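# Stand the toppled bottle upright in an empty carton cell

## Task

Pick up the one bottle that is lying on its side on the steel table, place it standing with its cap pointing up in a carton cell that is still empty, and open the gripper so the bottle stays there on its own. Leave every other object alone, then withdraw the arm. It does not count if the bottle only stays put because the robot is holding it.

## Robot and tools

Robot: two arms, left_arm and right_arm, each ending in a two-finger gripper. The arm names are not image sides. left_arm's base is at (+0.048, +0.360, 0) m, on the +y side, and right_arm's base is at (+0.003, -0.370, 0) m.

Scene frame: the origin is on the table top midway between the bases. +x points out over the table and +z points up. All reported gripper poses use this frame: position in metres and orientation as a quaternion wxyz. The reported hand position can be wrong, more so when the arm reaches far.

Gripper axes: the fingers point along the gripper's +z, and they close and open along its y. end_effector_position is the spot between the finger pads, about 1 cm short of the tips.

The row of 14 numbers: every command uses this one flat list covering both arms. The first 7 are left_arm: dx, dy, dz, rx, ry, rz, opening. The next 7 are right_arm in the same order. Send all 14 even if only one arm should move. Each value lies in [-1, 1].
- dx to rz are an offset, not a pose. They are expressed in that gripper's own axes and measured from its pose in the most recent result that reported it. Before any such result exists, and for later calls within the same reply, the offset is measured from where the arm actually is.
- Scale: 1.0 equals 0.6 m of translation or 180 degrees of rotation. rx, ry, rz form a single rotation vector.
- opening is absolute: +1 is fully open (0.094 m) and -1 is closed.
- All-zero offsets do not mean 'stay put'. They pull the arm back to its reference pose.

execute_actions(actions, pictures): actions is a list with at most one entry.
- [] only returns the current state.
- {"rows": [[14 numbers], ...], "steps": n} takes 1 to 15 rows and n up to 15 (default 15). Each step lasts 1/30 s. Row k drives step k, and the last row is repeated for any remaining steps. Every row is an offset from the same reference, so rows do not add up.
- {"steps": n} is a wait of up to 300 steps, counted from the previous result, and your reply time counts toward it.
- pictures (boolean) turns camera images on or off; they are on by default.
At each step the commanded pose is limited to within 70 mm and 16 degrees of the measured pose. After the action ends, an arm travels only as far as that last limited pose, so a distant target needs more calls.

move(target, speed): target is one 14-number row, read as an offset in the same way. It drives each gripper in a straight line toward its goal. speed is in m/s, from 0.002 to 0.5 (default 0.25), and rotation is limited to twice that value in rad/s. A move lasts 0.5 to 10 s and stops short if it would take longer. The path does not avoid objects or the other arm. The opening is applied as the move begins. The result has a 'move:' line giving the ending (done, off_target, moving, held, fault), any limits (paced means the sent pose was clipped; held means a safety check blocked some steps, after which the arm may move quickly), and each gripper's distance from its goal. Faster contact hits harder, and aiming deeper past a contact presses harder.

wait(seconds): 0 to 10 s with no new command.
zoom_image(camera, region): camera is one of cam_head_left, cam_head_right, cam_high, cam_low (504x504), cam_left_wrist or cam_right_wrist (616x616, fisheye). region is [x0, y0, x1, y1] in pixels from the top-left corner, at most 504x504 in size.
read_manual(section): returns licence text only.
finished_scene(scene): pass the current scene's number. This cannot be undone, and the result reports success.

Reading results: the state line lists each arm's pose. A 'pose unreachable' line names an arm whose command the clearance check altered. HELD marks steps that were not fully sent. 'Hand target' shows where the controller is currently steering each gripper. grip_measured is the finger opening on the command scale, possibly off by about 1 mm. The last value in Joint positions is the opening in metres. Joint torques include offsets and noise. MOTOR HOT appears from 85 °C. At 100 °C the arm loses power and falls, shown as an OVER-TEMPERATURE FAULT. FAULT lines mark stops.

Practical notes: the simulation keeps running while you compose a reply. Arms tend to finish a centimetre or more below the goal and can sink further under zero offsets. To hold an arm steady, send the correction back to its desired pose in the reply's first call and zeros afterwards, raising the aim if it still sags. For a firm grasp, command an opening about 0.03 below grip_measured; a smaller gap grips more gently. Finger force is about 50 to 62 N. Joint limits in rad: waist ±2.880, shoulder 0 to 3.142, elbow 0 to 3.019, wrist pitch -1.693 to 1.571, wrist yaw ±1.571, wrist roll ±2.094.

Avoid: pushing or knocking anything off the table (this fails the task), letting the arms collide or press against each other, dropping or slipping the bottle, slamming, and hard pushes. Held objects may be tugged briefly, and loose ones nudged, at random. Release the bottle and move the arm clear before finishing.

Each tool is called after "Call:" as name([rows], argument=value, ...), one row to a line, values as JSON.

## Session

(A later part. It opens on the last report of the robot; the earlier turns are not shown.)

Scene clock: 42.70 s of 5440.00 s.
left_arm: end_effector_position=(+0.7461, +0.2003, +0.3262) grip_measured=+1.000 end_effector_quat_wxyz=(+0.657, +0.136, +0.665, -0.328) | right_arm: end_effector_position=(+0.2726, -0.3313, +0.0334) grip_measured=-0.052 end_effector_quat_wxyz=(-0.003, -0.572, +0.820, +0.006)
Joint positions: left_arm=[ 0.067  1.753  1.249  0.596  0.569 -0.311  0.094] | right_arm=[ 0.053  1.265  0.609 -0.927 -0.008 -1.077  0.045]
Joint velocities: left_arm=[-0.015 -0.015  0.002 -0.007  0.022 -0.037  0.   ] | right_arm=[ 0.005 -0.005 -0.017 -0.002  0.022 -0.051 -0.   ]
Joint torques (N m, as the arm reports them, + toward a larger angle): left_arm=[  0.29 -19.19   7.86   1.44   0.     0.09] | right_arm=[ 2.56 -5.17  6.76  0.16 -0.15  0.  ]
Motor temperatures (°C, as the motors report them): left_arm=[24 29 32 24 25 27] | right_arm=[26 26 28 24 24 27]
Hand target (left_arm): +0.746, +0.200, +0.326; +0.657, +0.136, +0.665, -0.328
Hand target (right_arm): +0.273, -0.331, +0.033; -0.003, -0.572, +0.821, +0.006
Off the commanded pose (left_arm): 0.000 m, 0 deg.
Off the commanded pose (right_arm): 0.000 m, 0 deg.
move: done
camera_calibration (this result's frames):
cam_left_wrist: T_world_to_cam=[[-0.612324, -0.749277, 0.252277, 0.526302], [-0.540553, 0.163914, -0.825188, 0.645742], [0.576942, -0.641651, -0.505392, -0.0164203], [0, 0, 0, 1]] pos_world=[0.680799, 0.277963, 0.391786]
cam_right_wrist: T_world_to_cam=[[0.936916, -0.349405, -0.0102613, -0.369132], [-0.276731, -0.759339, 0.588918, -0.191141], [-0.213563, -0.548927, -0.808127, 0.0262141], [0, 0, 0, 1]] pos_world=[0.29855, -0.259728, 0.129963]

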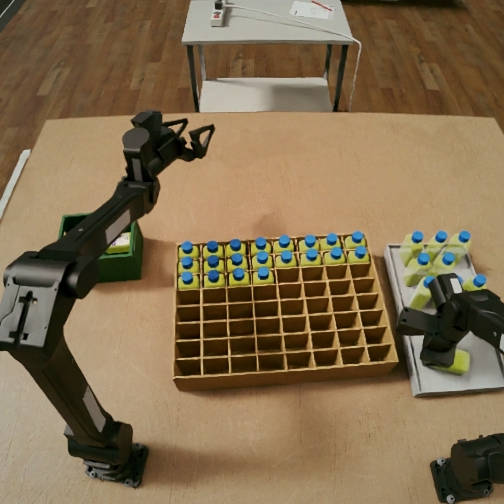

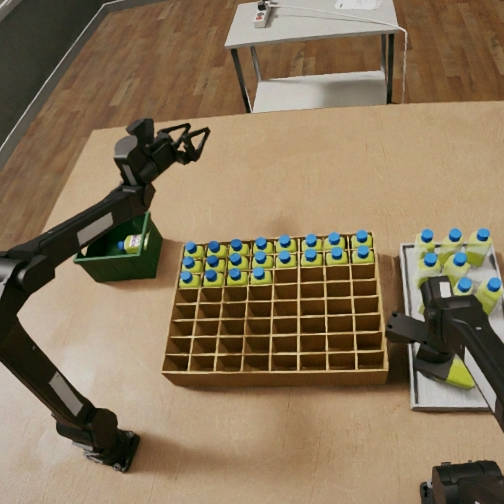

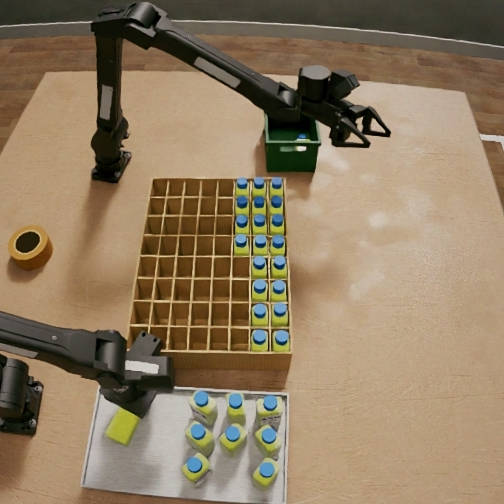

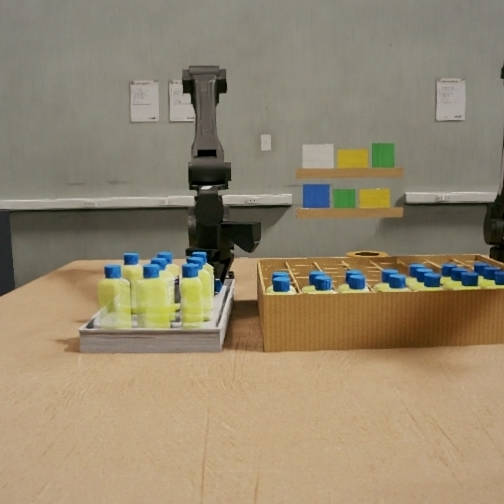

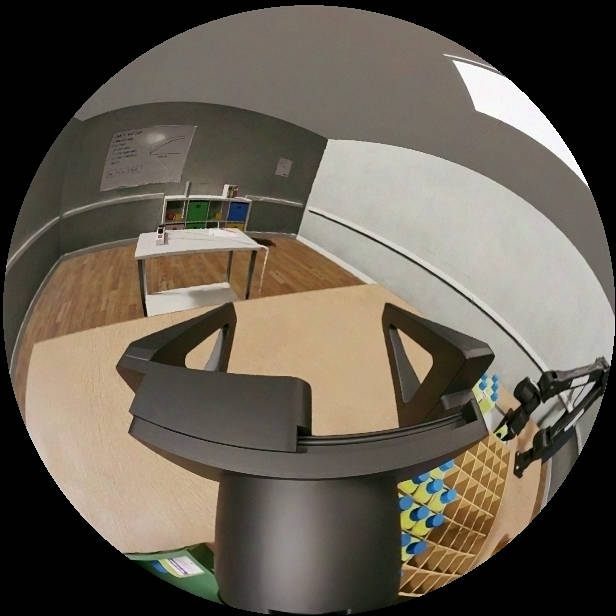

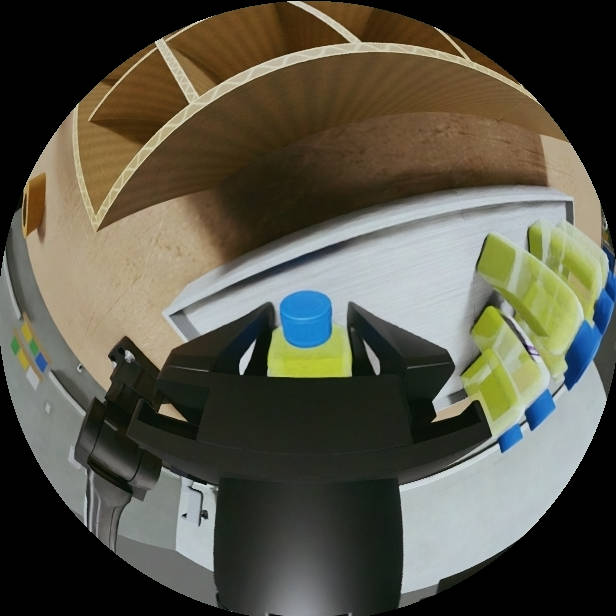

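Call:
move(target=[0,0,0,0,0,0,1,0,0,0,0,0,0,0.2])

Call:
move(target=[0,0,0,0,0,0,1,-0.03,0,0.002,0,0,0,0.2], speed=0.04)

Scene clock: 45.80 s of 5440.00 s.
left_arm: end_effector_position=(+0.7461, +0.2003, +0.3262) grip_measured=+1.000 end_effector_quat_wxyz=(+0.657, +0.136, +0.665, -0.328) | right_arm: end_effector_position=(+0.2726, -0.3313, +0.0334) grip_measured=+0.198 end_effector_quat_wxyz=(-0.003, -0.572, +0.820, +0.006)
Joint positions: left_arm=[ 0.067  1.753  1.249  0.596  0.569 -0.311  0.094] | right_arm=[ 0.053  1.265  0.609 -0.927 -0.008 -1.077  0.056]
Joint velocities: left_arm=[ 0.005  0.005  0.002  0.002 -0.007  0.007  0.   ] | right_arm=[-0.005  0.015 -0.007 -0.007 -0.007  0.066 -0.001]
Joint torques (N m, as the arm reports them, + toward a larger angle): left_arm=[  0.8  -19.03   7.91   1.36   0.01   0.09] | right_arm=[ 2.27 -5.41  6.8   0.13 -0.15 -0.01]
Motor temperatures (°C, as the motors report them): left_arm=[24 29 32 24 25 27] | right_arm=[26 26 28 24 24 27]
Hand target (left_arm): +0.746, +0.200, +0.326; +0.657, +0.136, +0.665, -0.328
Hand target (right_arm): +0.273, -0.331, +0.033; -0.003, -0.572, +0.820, +0.006
Off the commanded pose (left_arm): 0.000 m, 0 deg.
Off the commanded pose (right_arm): 0.000 m, 0 deg.
move: done
camera_calibration (this result's frames):
cam_left_wrist: T_world_to_cam=[[-0.612324, -0.749277, 0.252277, 0.526302], [-0.540553, 0.163914, -0.825188, 0.645742], [0.576942, -0.641651, -0.505392, -0.0164203], [0, 0, 0, 1]] pos_world=[0.680799, 0.277963, 0.391786]
cam_right_wrist: T_world_to_cam=[[0.936916, -0.349405, -0.0102613, -0.369132], [-0.276731, -0.759339, 0.588918, -0.191141], [-0.213563, -0.548927, -0.808127, 0.0262141], [0, 0, 0, 1]] pos_world=[0.29855, -0.259728, 0.129963]

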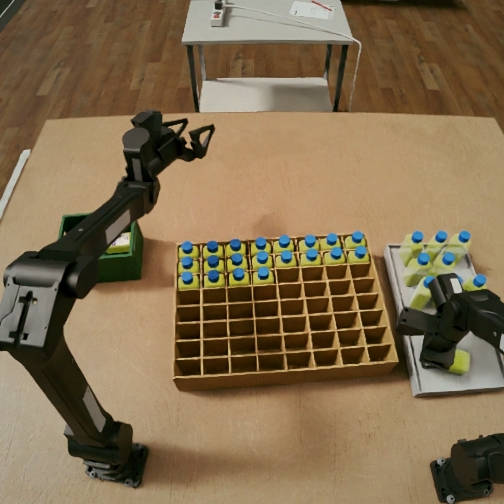

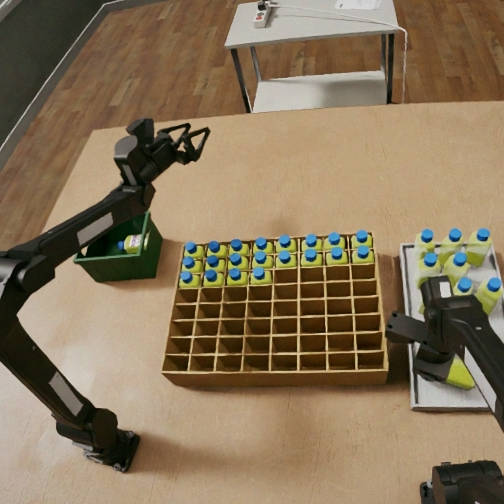

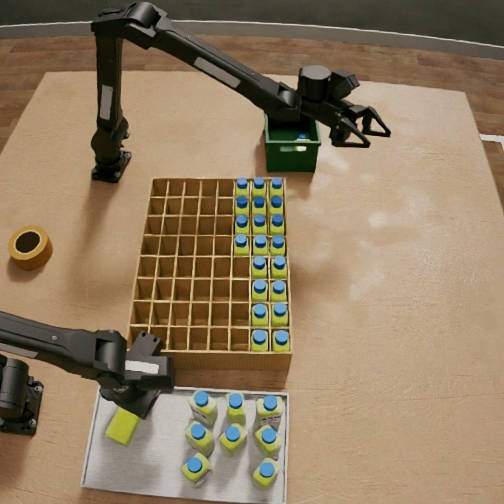

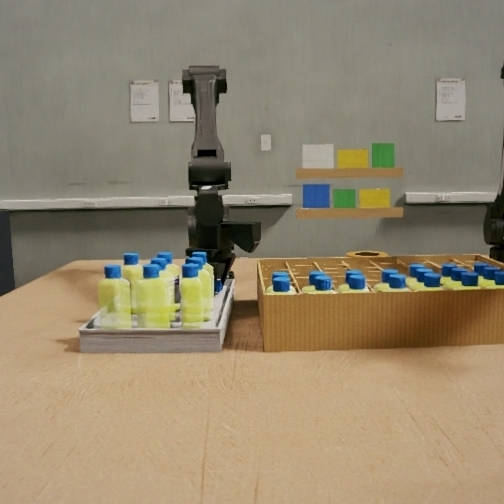

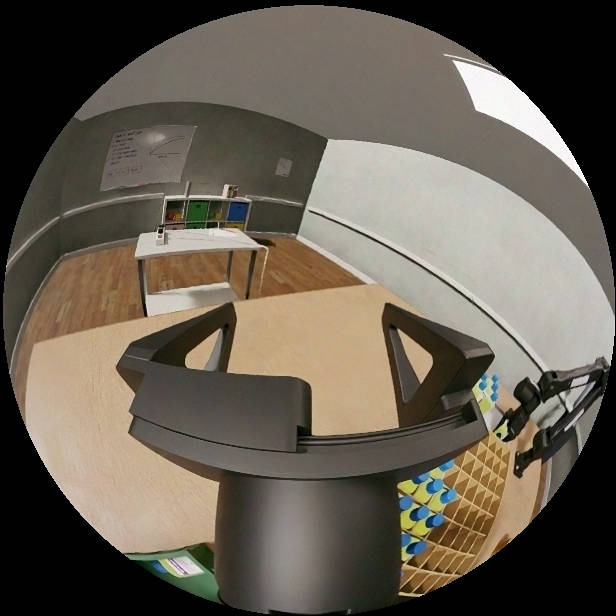

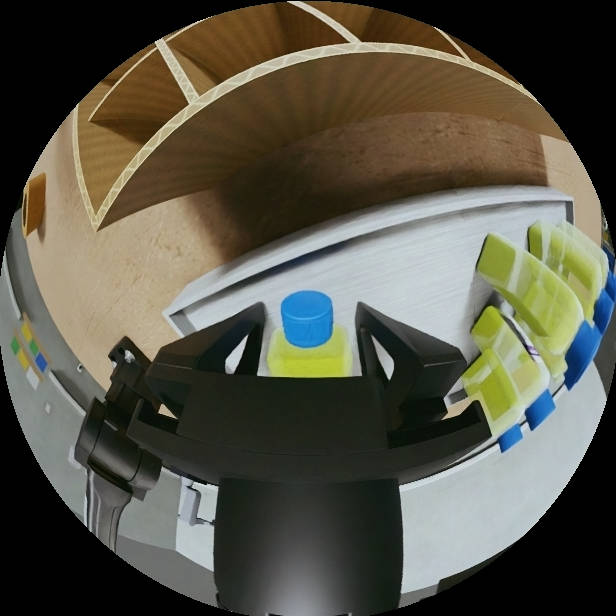

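Scene clock: 46.50 s of 5440.00 s.
left_arm: end_effector_position=(+0.7461, +0.2003, +0.3262) grip_measured=+1.000 end_effector_quat_wxyz=(+0.657, +0.136, +0.665, -0.328) | right_arm: end_effector_position=(+0.2707, -0.3213, +0.0324) grip_measured=+0.198 end_effector_quat_wxyz=(-0.006, -0.569, +0.822, +0.006)
Joint positions: left_arm=[ 0.067  1.753  1.249  0.596  0.569 -0.311  0.094] | right_arm=[ 0.092  1.269  0.609 -0.926 -0.006 -1.032  0.056]
Joint velocities: left_arm=[-0.005 -0.024 -0.007  0.007  0.022 -0.022  0.   ] | right_arm=[-0.005 -0.015 -0.012 -0.022 -0.051 -0.007 -0.   ]
Joint torques (N m, as the arm reports them, + toward a larger angle): left_arm=[  0.45 -19.27   7.83   1.36   0.     0.07] | right_arm=[ 3.74 -3.5   8.23  0.39 -0.25  0.08]
Motor temperatures (°C, as the motors report them): left_arm=[24 29 32 24 25 27] | right_arm=[26 26 28 24 24 27]
Hand target (left_arm): +0.746, +0.200, +0.326; +0.657, +0.136, +0.665, -0.328
Hand target (right_arm): +0.279, -0.314, +0.032; -0.003, -0.572, +0.820, +0.006
Off the commanded pose (left_arm): 0.000 m, 0 deg.
Off the commanded pose (right_arm): 0.011 m, 0 deg.
move: off_target (right_arm)
camera_calibration (this result's frames):
cam_left_wrist: T_world_to_cam=[[-0.612324, -0.749277, 0.252277, 0.526302], [-0.540553, 0.163914, -0.825188, 0.645742], [0.576942, -0.641651, -0.505392, -0.0164203], [0, 0, 0, 1]] pos_world=[0.680799, 0.277963, 0.391786]
cam_right_wrist: T_world_to_cam=[[0.934737, -0.355123, -0.0124203, -0.364985], [-0.279184, -0.75558, 0.592584, -0.181703], [-0.219825, -0.550442, -0.805413, 0.0315621], [0, 0, 0, 1]] pos_world=[0.297374, -0.249533, 0.128562]

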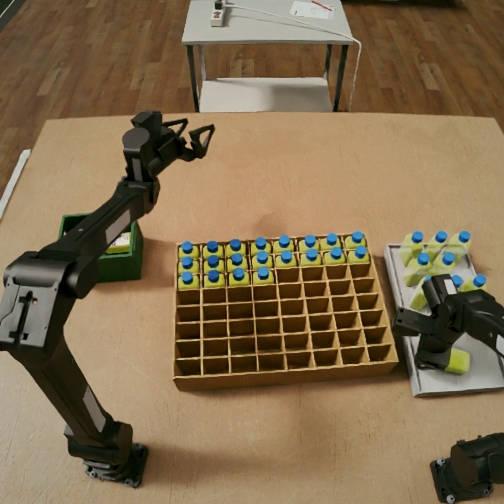

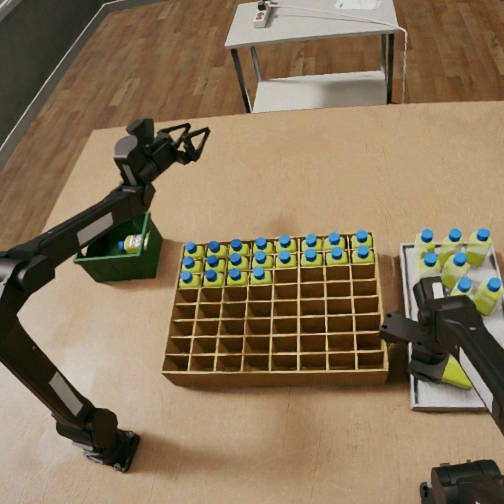

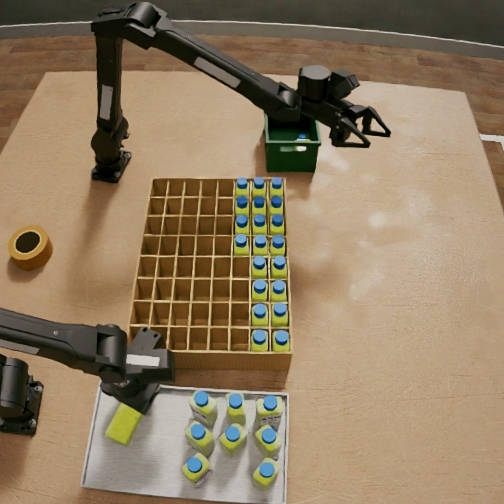

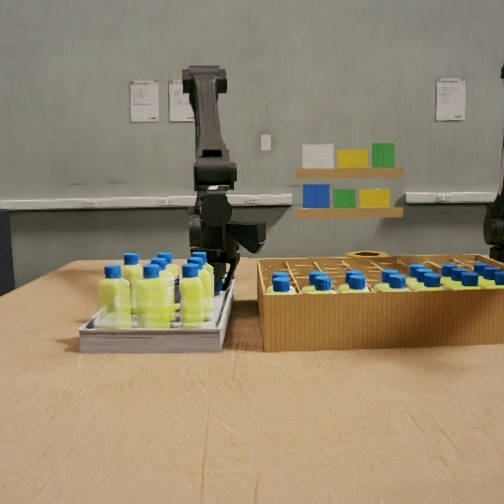

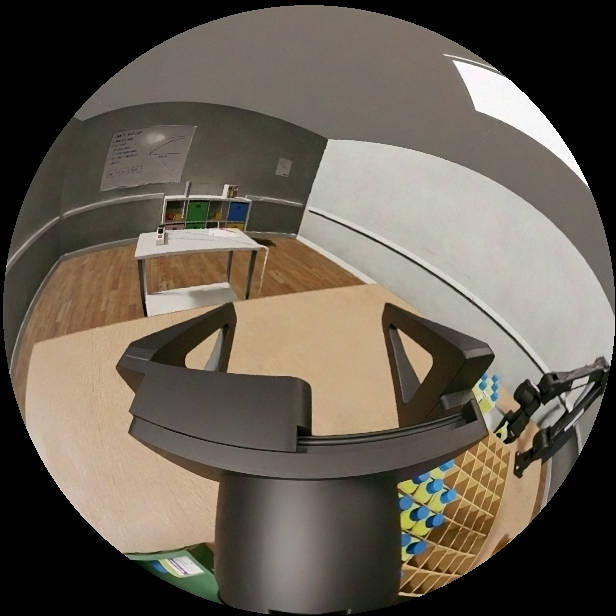

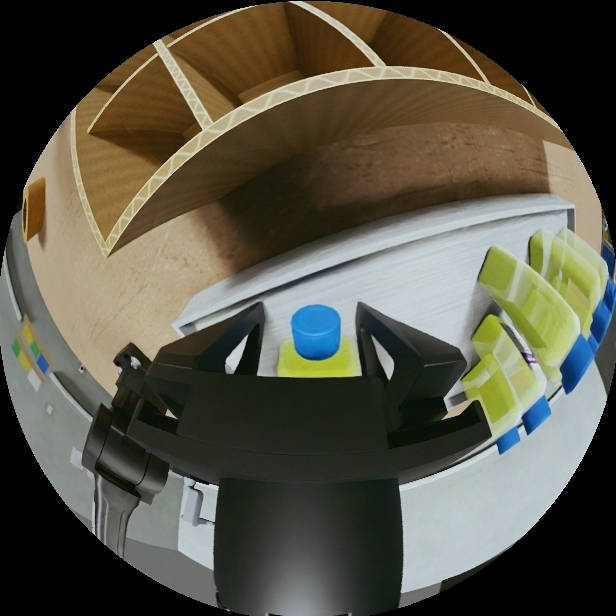

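Call:
move(target=[0,0,0,0,0,0,1,-0.014,-0.012,0,0,0,0,0.2], speed=0.03)

Call:
move(target=[0,0,0,0,0,0,1,0,0,0,0,0,0,-0.54])

Scene clock: 51.83 s of 5440.00 s.
left_arm: end_effector_position=(+0.7461, +0.2003, +0.3262) grip_measured=+1.000 end_effector_quat_wxyz=(+0.657, +0.136, +0.665, -0.328) | right_arm: end_effector_position=(+0.2707, -0.3213, +0.0324) grip_measured=+0.198 end_effector_quat_wxyz=(-0.006, -0.567, +0.823, +0.006)
Joint positions: left_arm=[ 0.067  1.753  1.249  0.596  0.569 -0.311  0.094] | right_arm=[ 0.092  1.269  0.609 -0.926 -0.006 -1.028  0.056]
Joint velocities: left_arm=[ 0.005  0.015  0.017  0.002 -0.022  0.051  0.   ] | right_arm=[-0.005 -0.005  0.002  0.007 -0.051 -0.051 -0.   ]
Joint torques (N m, as the arm reports them, + toward a larger angle): left_arm=[  0.3  -18.91   7.78   1.46   0.     0.06] | right_arm=[ 3.56 -3.28  8.72  0.37 -0.15  0.1 ]
Motor temperatures (°C, as the motors report them): left_arm=[24 29 32 24 25 27] | right_arm=[26 26 28 24 24 27]
Hand target (left_arm): +0.746, +0.200, +0.326; +0.657, +0.136, +0.665, -0.328
Hand target (right_arm): +0.280, -0.316, +0.032; -0.005, -0.569, +0.822, +0.006
Off the commanded pose (left_arm): 0.000 m, 0 deg.
Off the commanded pose (right_arm): 0.011 m, 0 deg.
After step 90, 1.63 s passed at rest.
move: off_target (right_arm)
camera_calibration (this result's frames):
cam_left_wrist: T_world_to_cam=[[-0.612324, -0.749277, 0.252277, 0.526302], [-0.540553, 0.163914, -0.825188, 0.645742], [0.576942, -0.641651, -0.505392, -0.0164203], [0, 0, 0, 1]] pos_world=[0.680799, 0.277963, 0.391786]
cam_right_wrist: T_world_to_cam=[[0.933239, -0.359043, -0.012409, -0.365839], [-0.282344, -0.754362, 0.592638, -0.180459], [-0.222143, -0.549569, -0.805373, 0.0324688], [0, 0, 0, 1]] pos_world=[0.297676, -0.249639, 0.128556]

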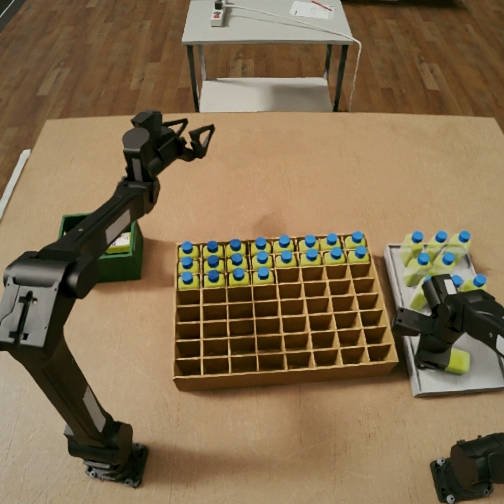

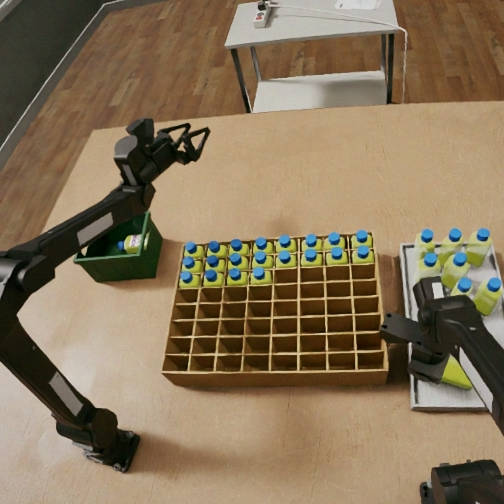

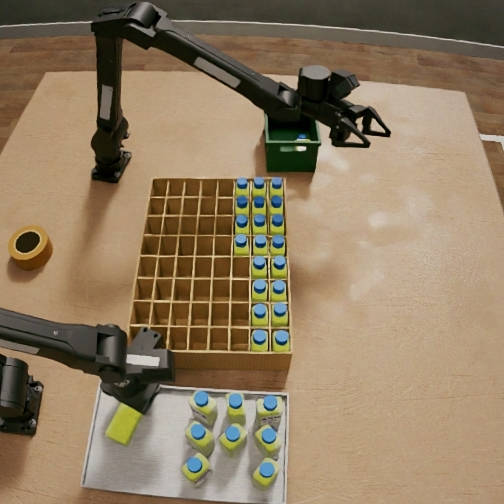

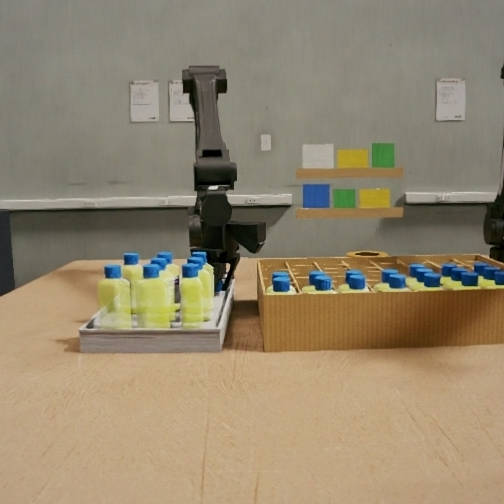

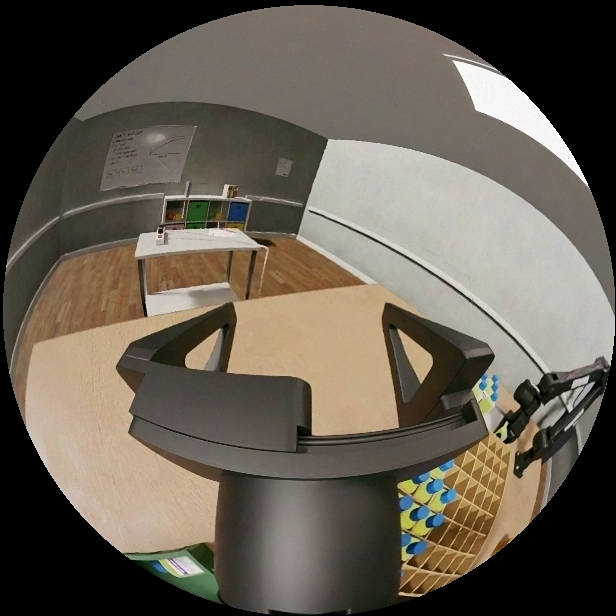

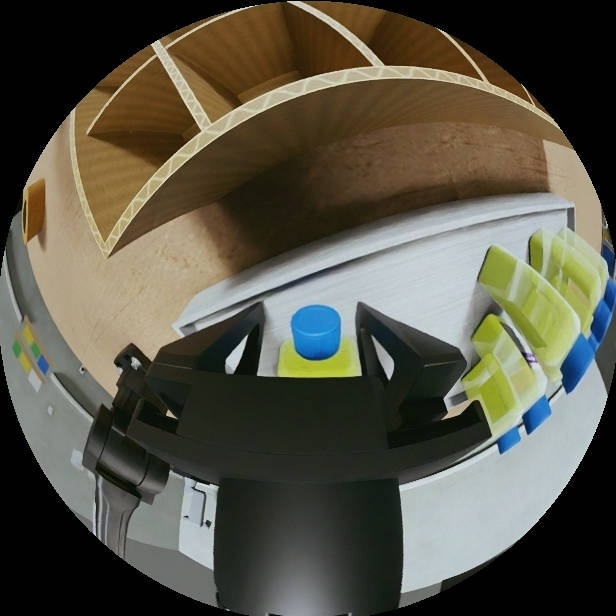

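Scene clock: 52.33 s of 5440.00 s.
left_arm: end_effector_position=(+0.7461, +0.2003, +0.3262) grip_measured=+1.000 end_effector_quat_wxyz=(+0.657, +0.136, +0.665, -0.328) | right_arm: end_effector_position=(+0.2709, -0.3214, +0.0324) grip_measured=-0.499 end_effector_quat_wxyz=(-0.006, -0.567, +0.823, +0.005)
Joint positions: left_arm=[ 0.067  1.753  1.249  0.596  0.569 -0.311  0.094] | right_arm=[ 0.092  1.269  0.609 -0.926 -0.005 -1.028  0.024]
Joint velocities: left_arm=[-0.005 -0.005 -0.007 -0.027 -0.007 -0.007  0.   ] | right_arm=[ 0.005 -0.015  0.027 -0.002  0.007 -0.037  0.   ]
Joint torques (N m, as the arm reports them, + toward a larger angle): left_arm=[  0.49 -19.05   7.86   1.37   0.     0.08] | right_arm=[ 2.51 -5.49  6.82  0.1  -0.2  -0.03]
Motor temperatures (°C, as the motors report them): left_arm=[24 29 32 24 25 27] | right_arm=[26 26 28 24 24 27]
Hand target (left_arm): +0.746, +0.200, +0.326; +0.657, +0.136, +0.665, -0.328
Hand target (right_arm): +0.271, -0.321, +0.032; -0.006, -0.567, +0.823, +0.006
Off the commanded pose (left_arm): 0.000 m, 0 deg.
Off the commanded pose (right_arm): 0.000 m, 0 deg.
move: done
camera_calibration (this result's frames):
cam_left_wrist: T_world_to_cam=[[-0.612324, -0.749277, 0.252277, 0.526302], [-0.540553, 0.163914, -0.825188, 0.645742], [0.576942, -0.641651, -0.505392, -0.0164203], [0, 0, 0, 1]] pos_world=[0.680799, 0.277963, 0.391786]
cam_right_wrist: T_world_to_cam=[[0.933256, -0.359038, -0.0111628, -0.366145], [-0.282897, -0.753779, 0.593115, -0.180194], [-0.221366, -0.550371, -0.80504, 0.0319473], [0, 0, 0, 1]] pos_world=[0.297803, -0.249704, 0.128507]

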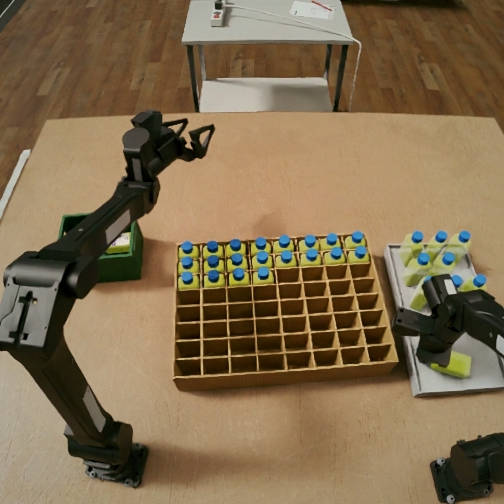

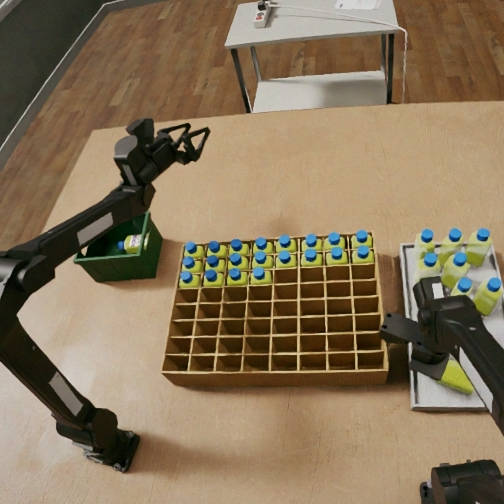

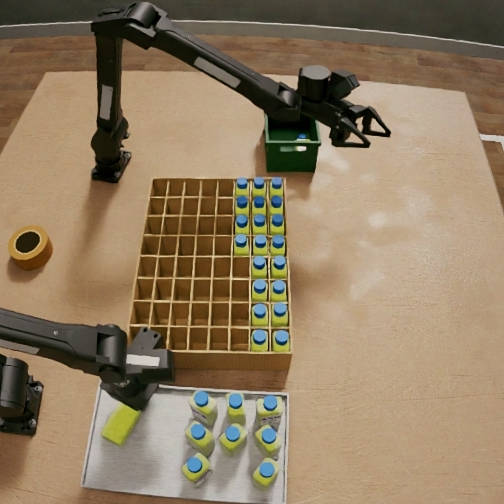

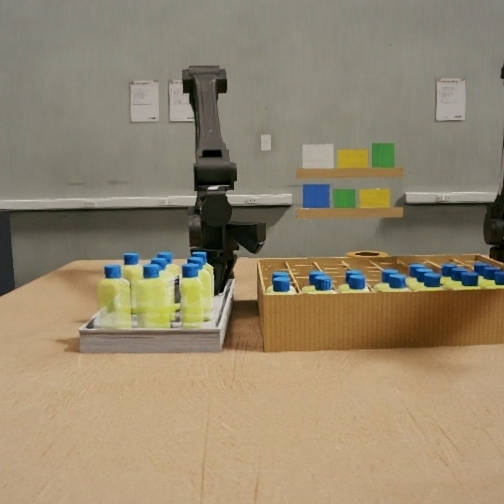

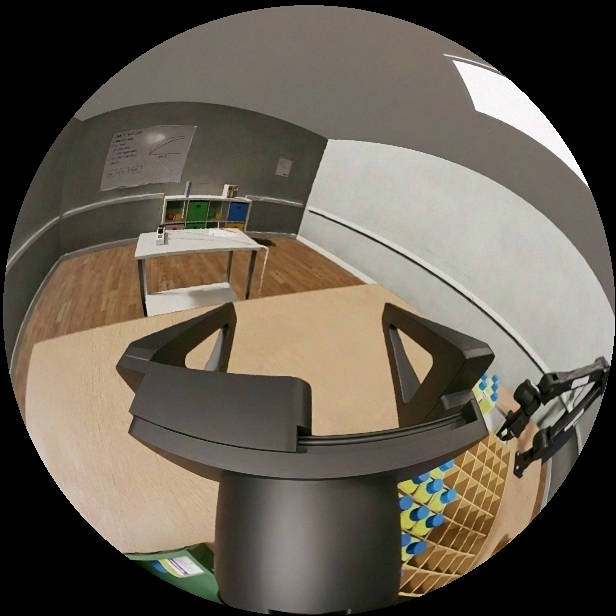

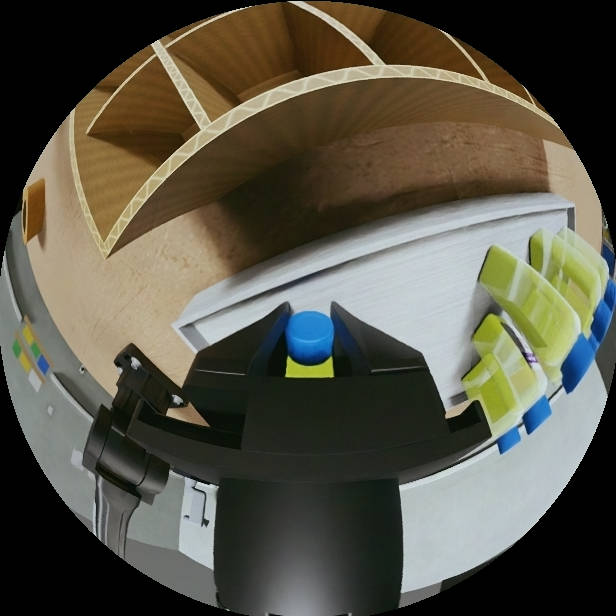

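Call:
move(target=[0,0,0,0,0,0,1,0,0,-0.36,0,0,0,-0.56], speed=0.12)

Scene clock: 56.33 s of 5440.00 s.
left_arm: end_effector_position=(+0.7461, +0.2003, +0.3262) grip_measured=+1.000 end_effector_quat_wxyz=(+0.657, +0.136, +0.665, -0.328) | right_arm: end_effector_position=(+0.2607, -0.3233, +0.2202) grip_measured=-0.499 end_effector_quat_wxyz=(-0.037, -0.567, +0.823, +0.020)
Joint positions: left_arm=[ 0.067  1.753  1.249  0.596  0.569 -0.311  0.094] | right_arm=[ 0.092  1.076  0.995 -1.574 -0.005 -1.028  0.024]
Joint velocities: left_arm=[-0.005 -0.005  0.012  0.007 -0.051 -0.037  0.   ] | right_arm=[-0.005  0.005  0.002  0.002 -0.037 -0.066  0.   ]
Joint torques (N m, as the arm reports them, + toward a larger angle): left_arm=[  0.64 -19.06   7.85   1.32   0.01   0.09] | right_arm=[ 1.67 -5.16 13.05 -0.19 -0.16 -0.06]
Motor temperatures (°C, as the motors report them): left_arm=[24 29 32 24 25 27] | right_arm=[26 26 28 24 24 27]
Hand target (left_arm): +0.746, +0.200, +0.326; +0.657, +0.136, +0.665, -0.328
Hand target (right_arm): +0.273, -0.322, +0.248; -0.006, -0.567, +0.823, +0.005
Off the commanded pose (left_arm): 0.000 m, 0 deg.
Off the commanded pose (right_arm): 0.031 m, 4 deg.
move: off_target (right_arm)
camera_calibration (this result's frames):
cam_left_wrist: T_world_to_cam=[[-0.612324, -0.749277, 0.252277, 0.526302], [-0.540553, 0.163914, -0.825188, 0.645742], [0.576942, -0.641651, -0.505392, -0.0164203], [0, 0, 0, 1]] pos_world=[0.680799, 0.277963, 0.391786]
cam_right_wrist: T_world_to_cam=[[0.930468, -0.359542, -0.0704202, -0.34158], [-0.241428, -0.746289, 0.620294, -0.310266], [-0.275576, -0.560163, -0.781202, 0.185632], [0, 0, 0, 1]] pos_world=[0.294078, -0.250376, 0.313418]

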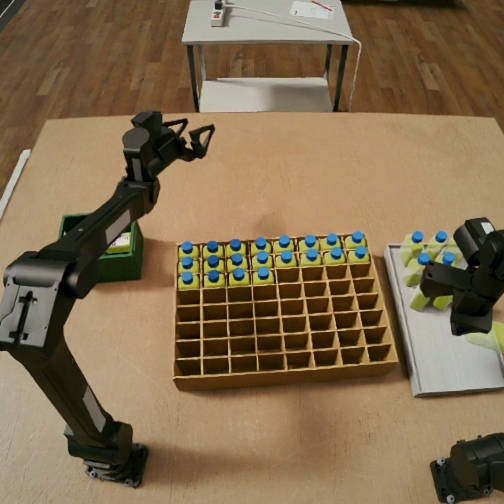

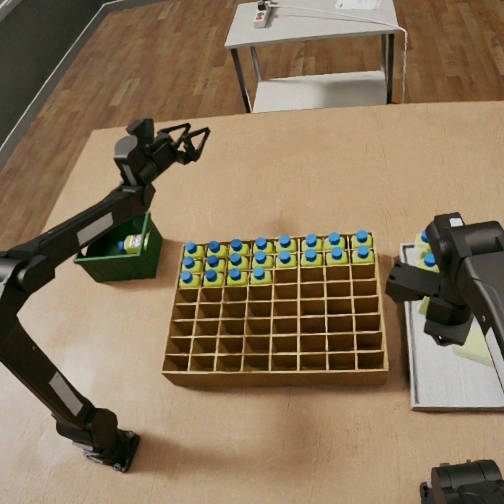

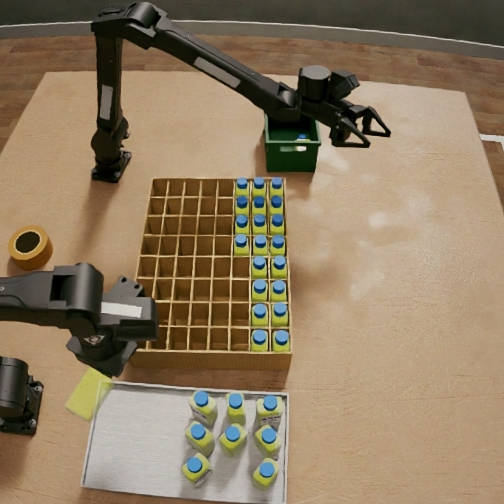

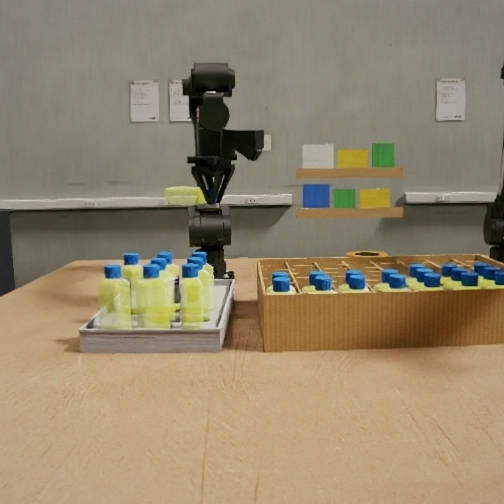

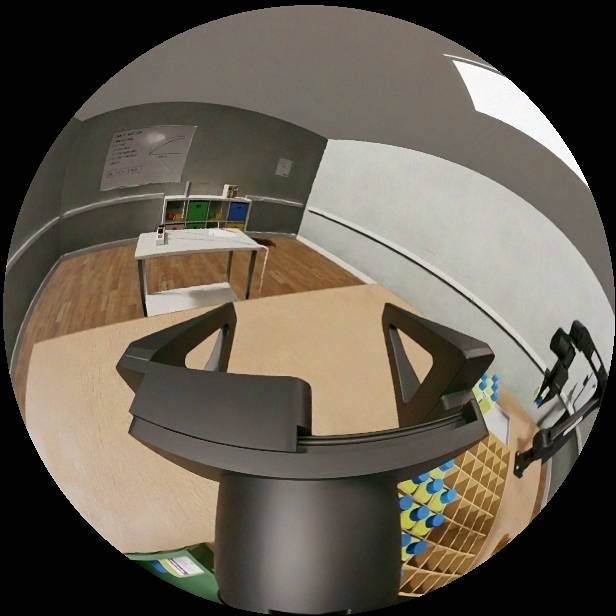

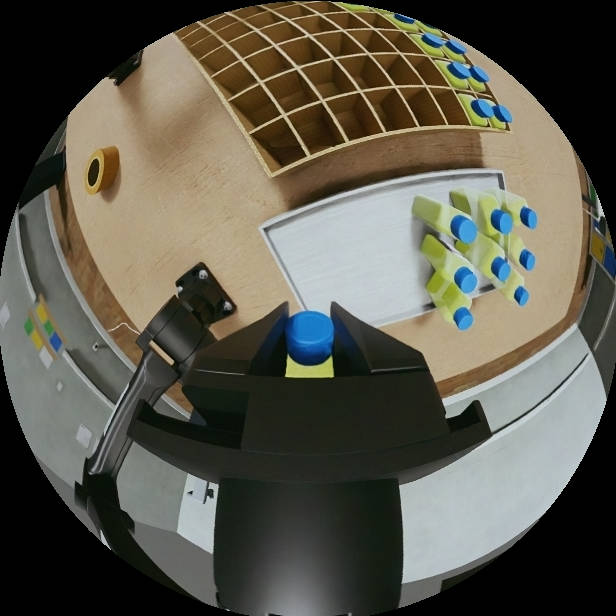

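Call:
move(target=[0,0,0,0,0,0,1,-0.10,0.057,-0.133,0,-0.5,0,-0.56], speed=0.2)

Scene clock: 67.17 s of 5440.00 s.
left_arm: end_effector_position=(+0.7461, +0.2003, +0.3262) grip_measured=+1.000 end_effector_quat_wxyz=(+0.657, +0.136, +0.665, -0.328) | right_arm: end_effector_position=(+0.2565, -0.2632, +0.2818) grip_measured=-0.499 end_effector_quat_wxyz=(+0.459, -0.445, +0.673, +0.371)
Joint positions: left_arm=[ 0.067  1.753  1.249  0.596  0.569 -0.311  0.094] | right_arm=[-0.321  0.824  0.696 -1.217 -1.255 -1.239  0.024]
Joint velocities: left_arm=[-0.005  0.015  0.002 -0.012  0.037 -0.007  0.   ] | right_arm=[-0.015  0.015  0.002  0.007 -0.037  0.022 -0.001]
Joint torques (N m, as the arm reports them, + toward a larger angle): left_arm=[  0.3  -19.19   7.92   1.42   0.02   0.09] | right_arm=[ 2.45 -1.03  9.01  0.31 -0.95 -0.05]
Motor temperatures (°C, as the motors report them): left_arm=[24 29 32 24 25 27] | right_arm=[26 26 29 24 24 27]
Hand target (left_arm): +0.746, +0.200, +0.326; +0.657, +0.136, +0.665, -0.328
Hand target (right_arm): +0.257, -0.263, +0.283; +0.460, -0.445, +0.672, +0.372
Off the commanded pose (left_arm): 0.000 m, 0 deg.
Off the commanded pose (right_arm): 0.020 m, 16 deg.
After step 90, 3.60 s passed at rest.
move: held (right_arm); limits=held; held on 26 of 127 steps (right_arm), including the last (right_arm)
pose unreachable (right arm): on one or more control steps of this call this arm could not follow its commanded pose, so it was not sent that pose on those steps. On the call's last step it was still not sent that pose. It may still have moved: this result reports where it is.
cause: the commanded pose would bring two parts of the arm too close to each other (its wrist (the part past joint 4) and its wrist camera, with joints 5 (wrist yaw) and 6 (wrist roll) between them).
camera_calibration (this result's frames):
cam_left_wrist: T_world_to_cam=[[-0.612324, -0.749277, 0.252277, 0.526302], [-0.540553, 0.163914, -0.825188, 0.645742], [0.576942, -0.641651, -0.505392, -0.0164203], [0, 0, 0, 1]] pos_world=[0.680799, 0.277963, 0.391786]
cam_right_wrist: T_world_to_cam=[[0.938571, -0.332522, -0.0922713, -0.300564], [-0.321089, -0.743536, -0.586563, 0.0566159], [0.126438, 0.580158, -0.80463, 0.469766], [0, 0, 0, 1]] pos_world=[0.240883, -0.330387, 0.383463]

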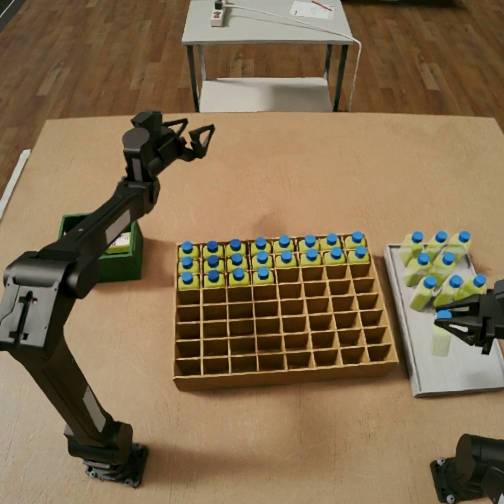

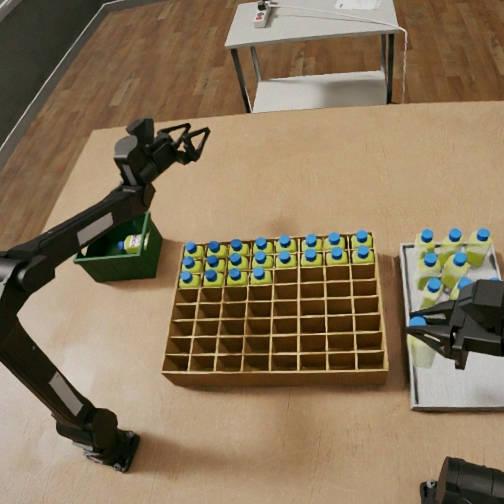

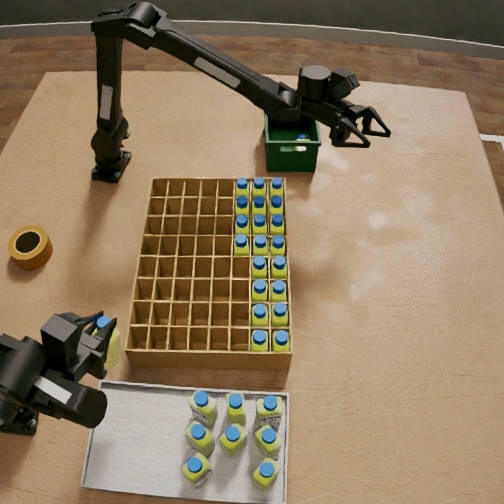

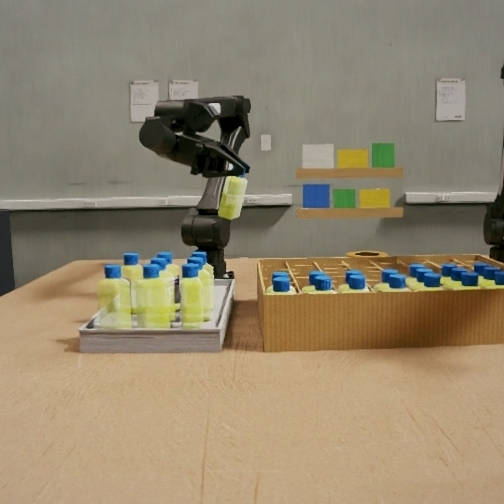

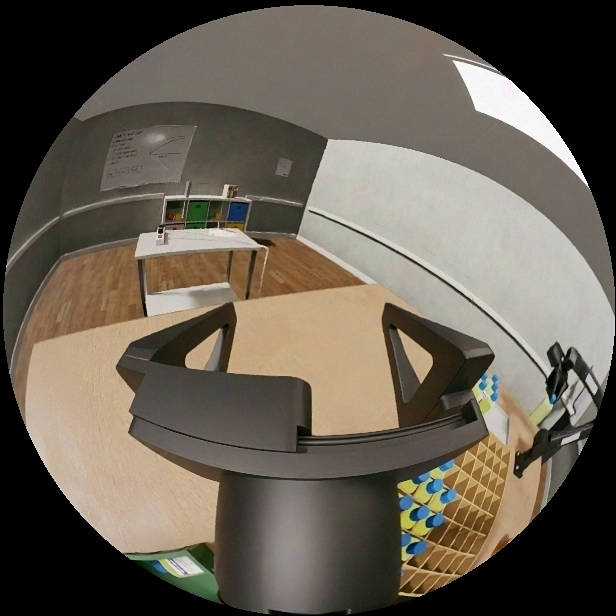

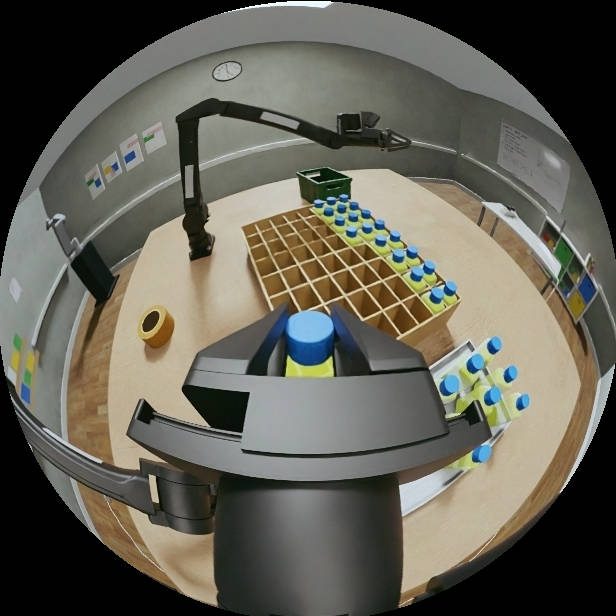

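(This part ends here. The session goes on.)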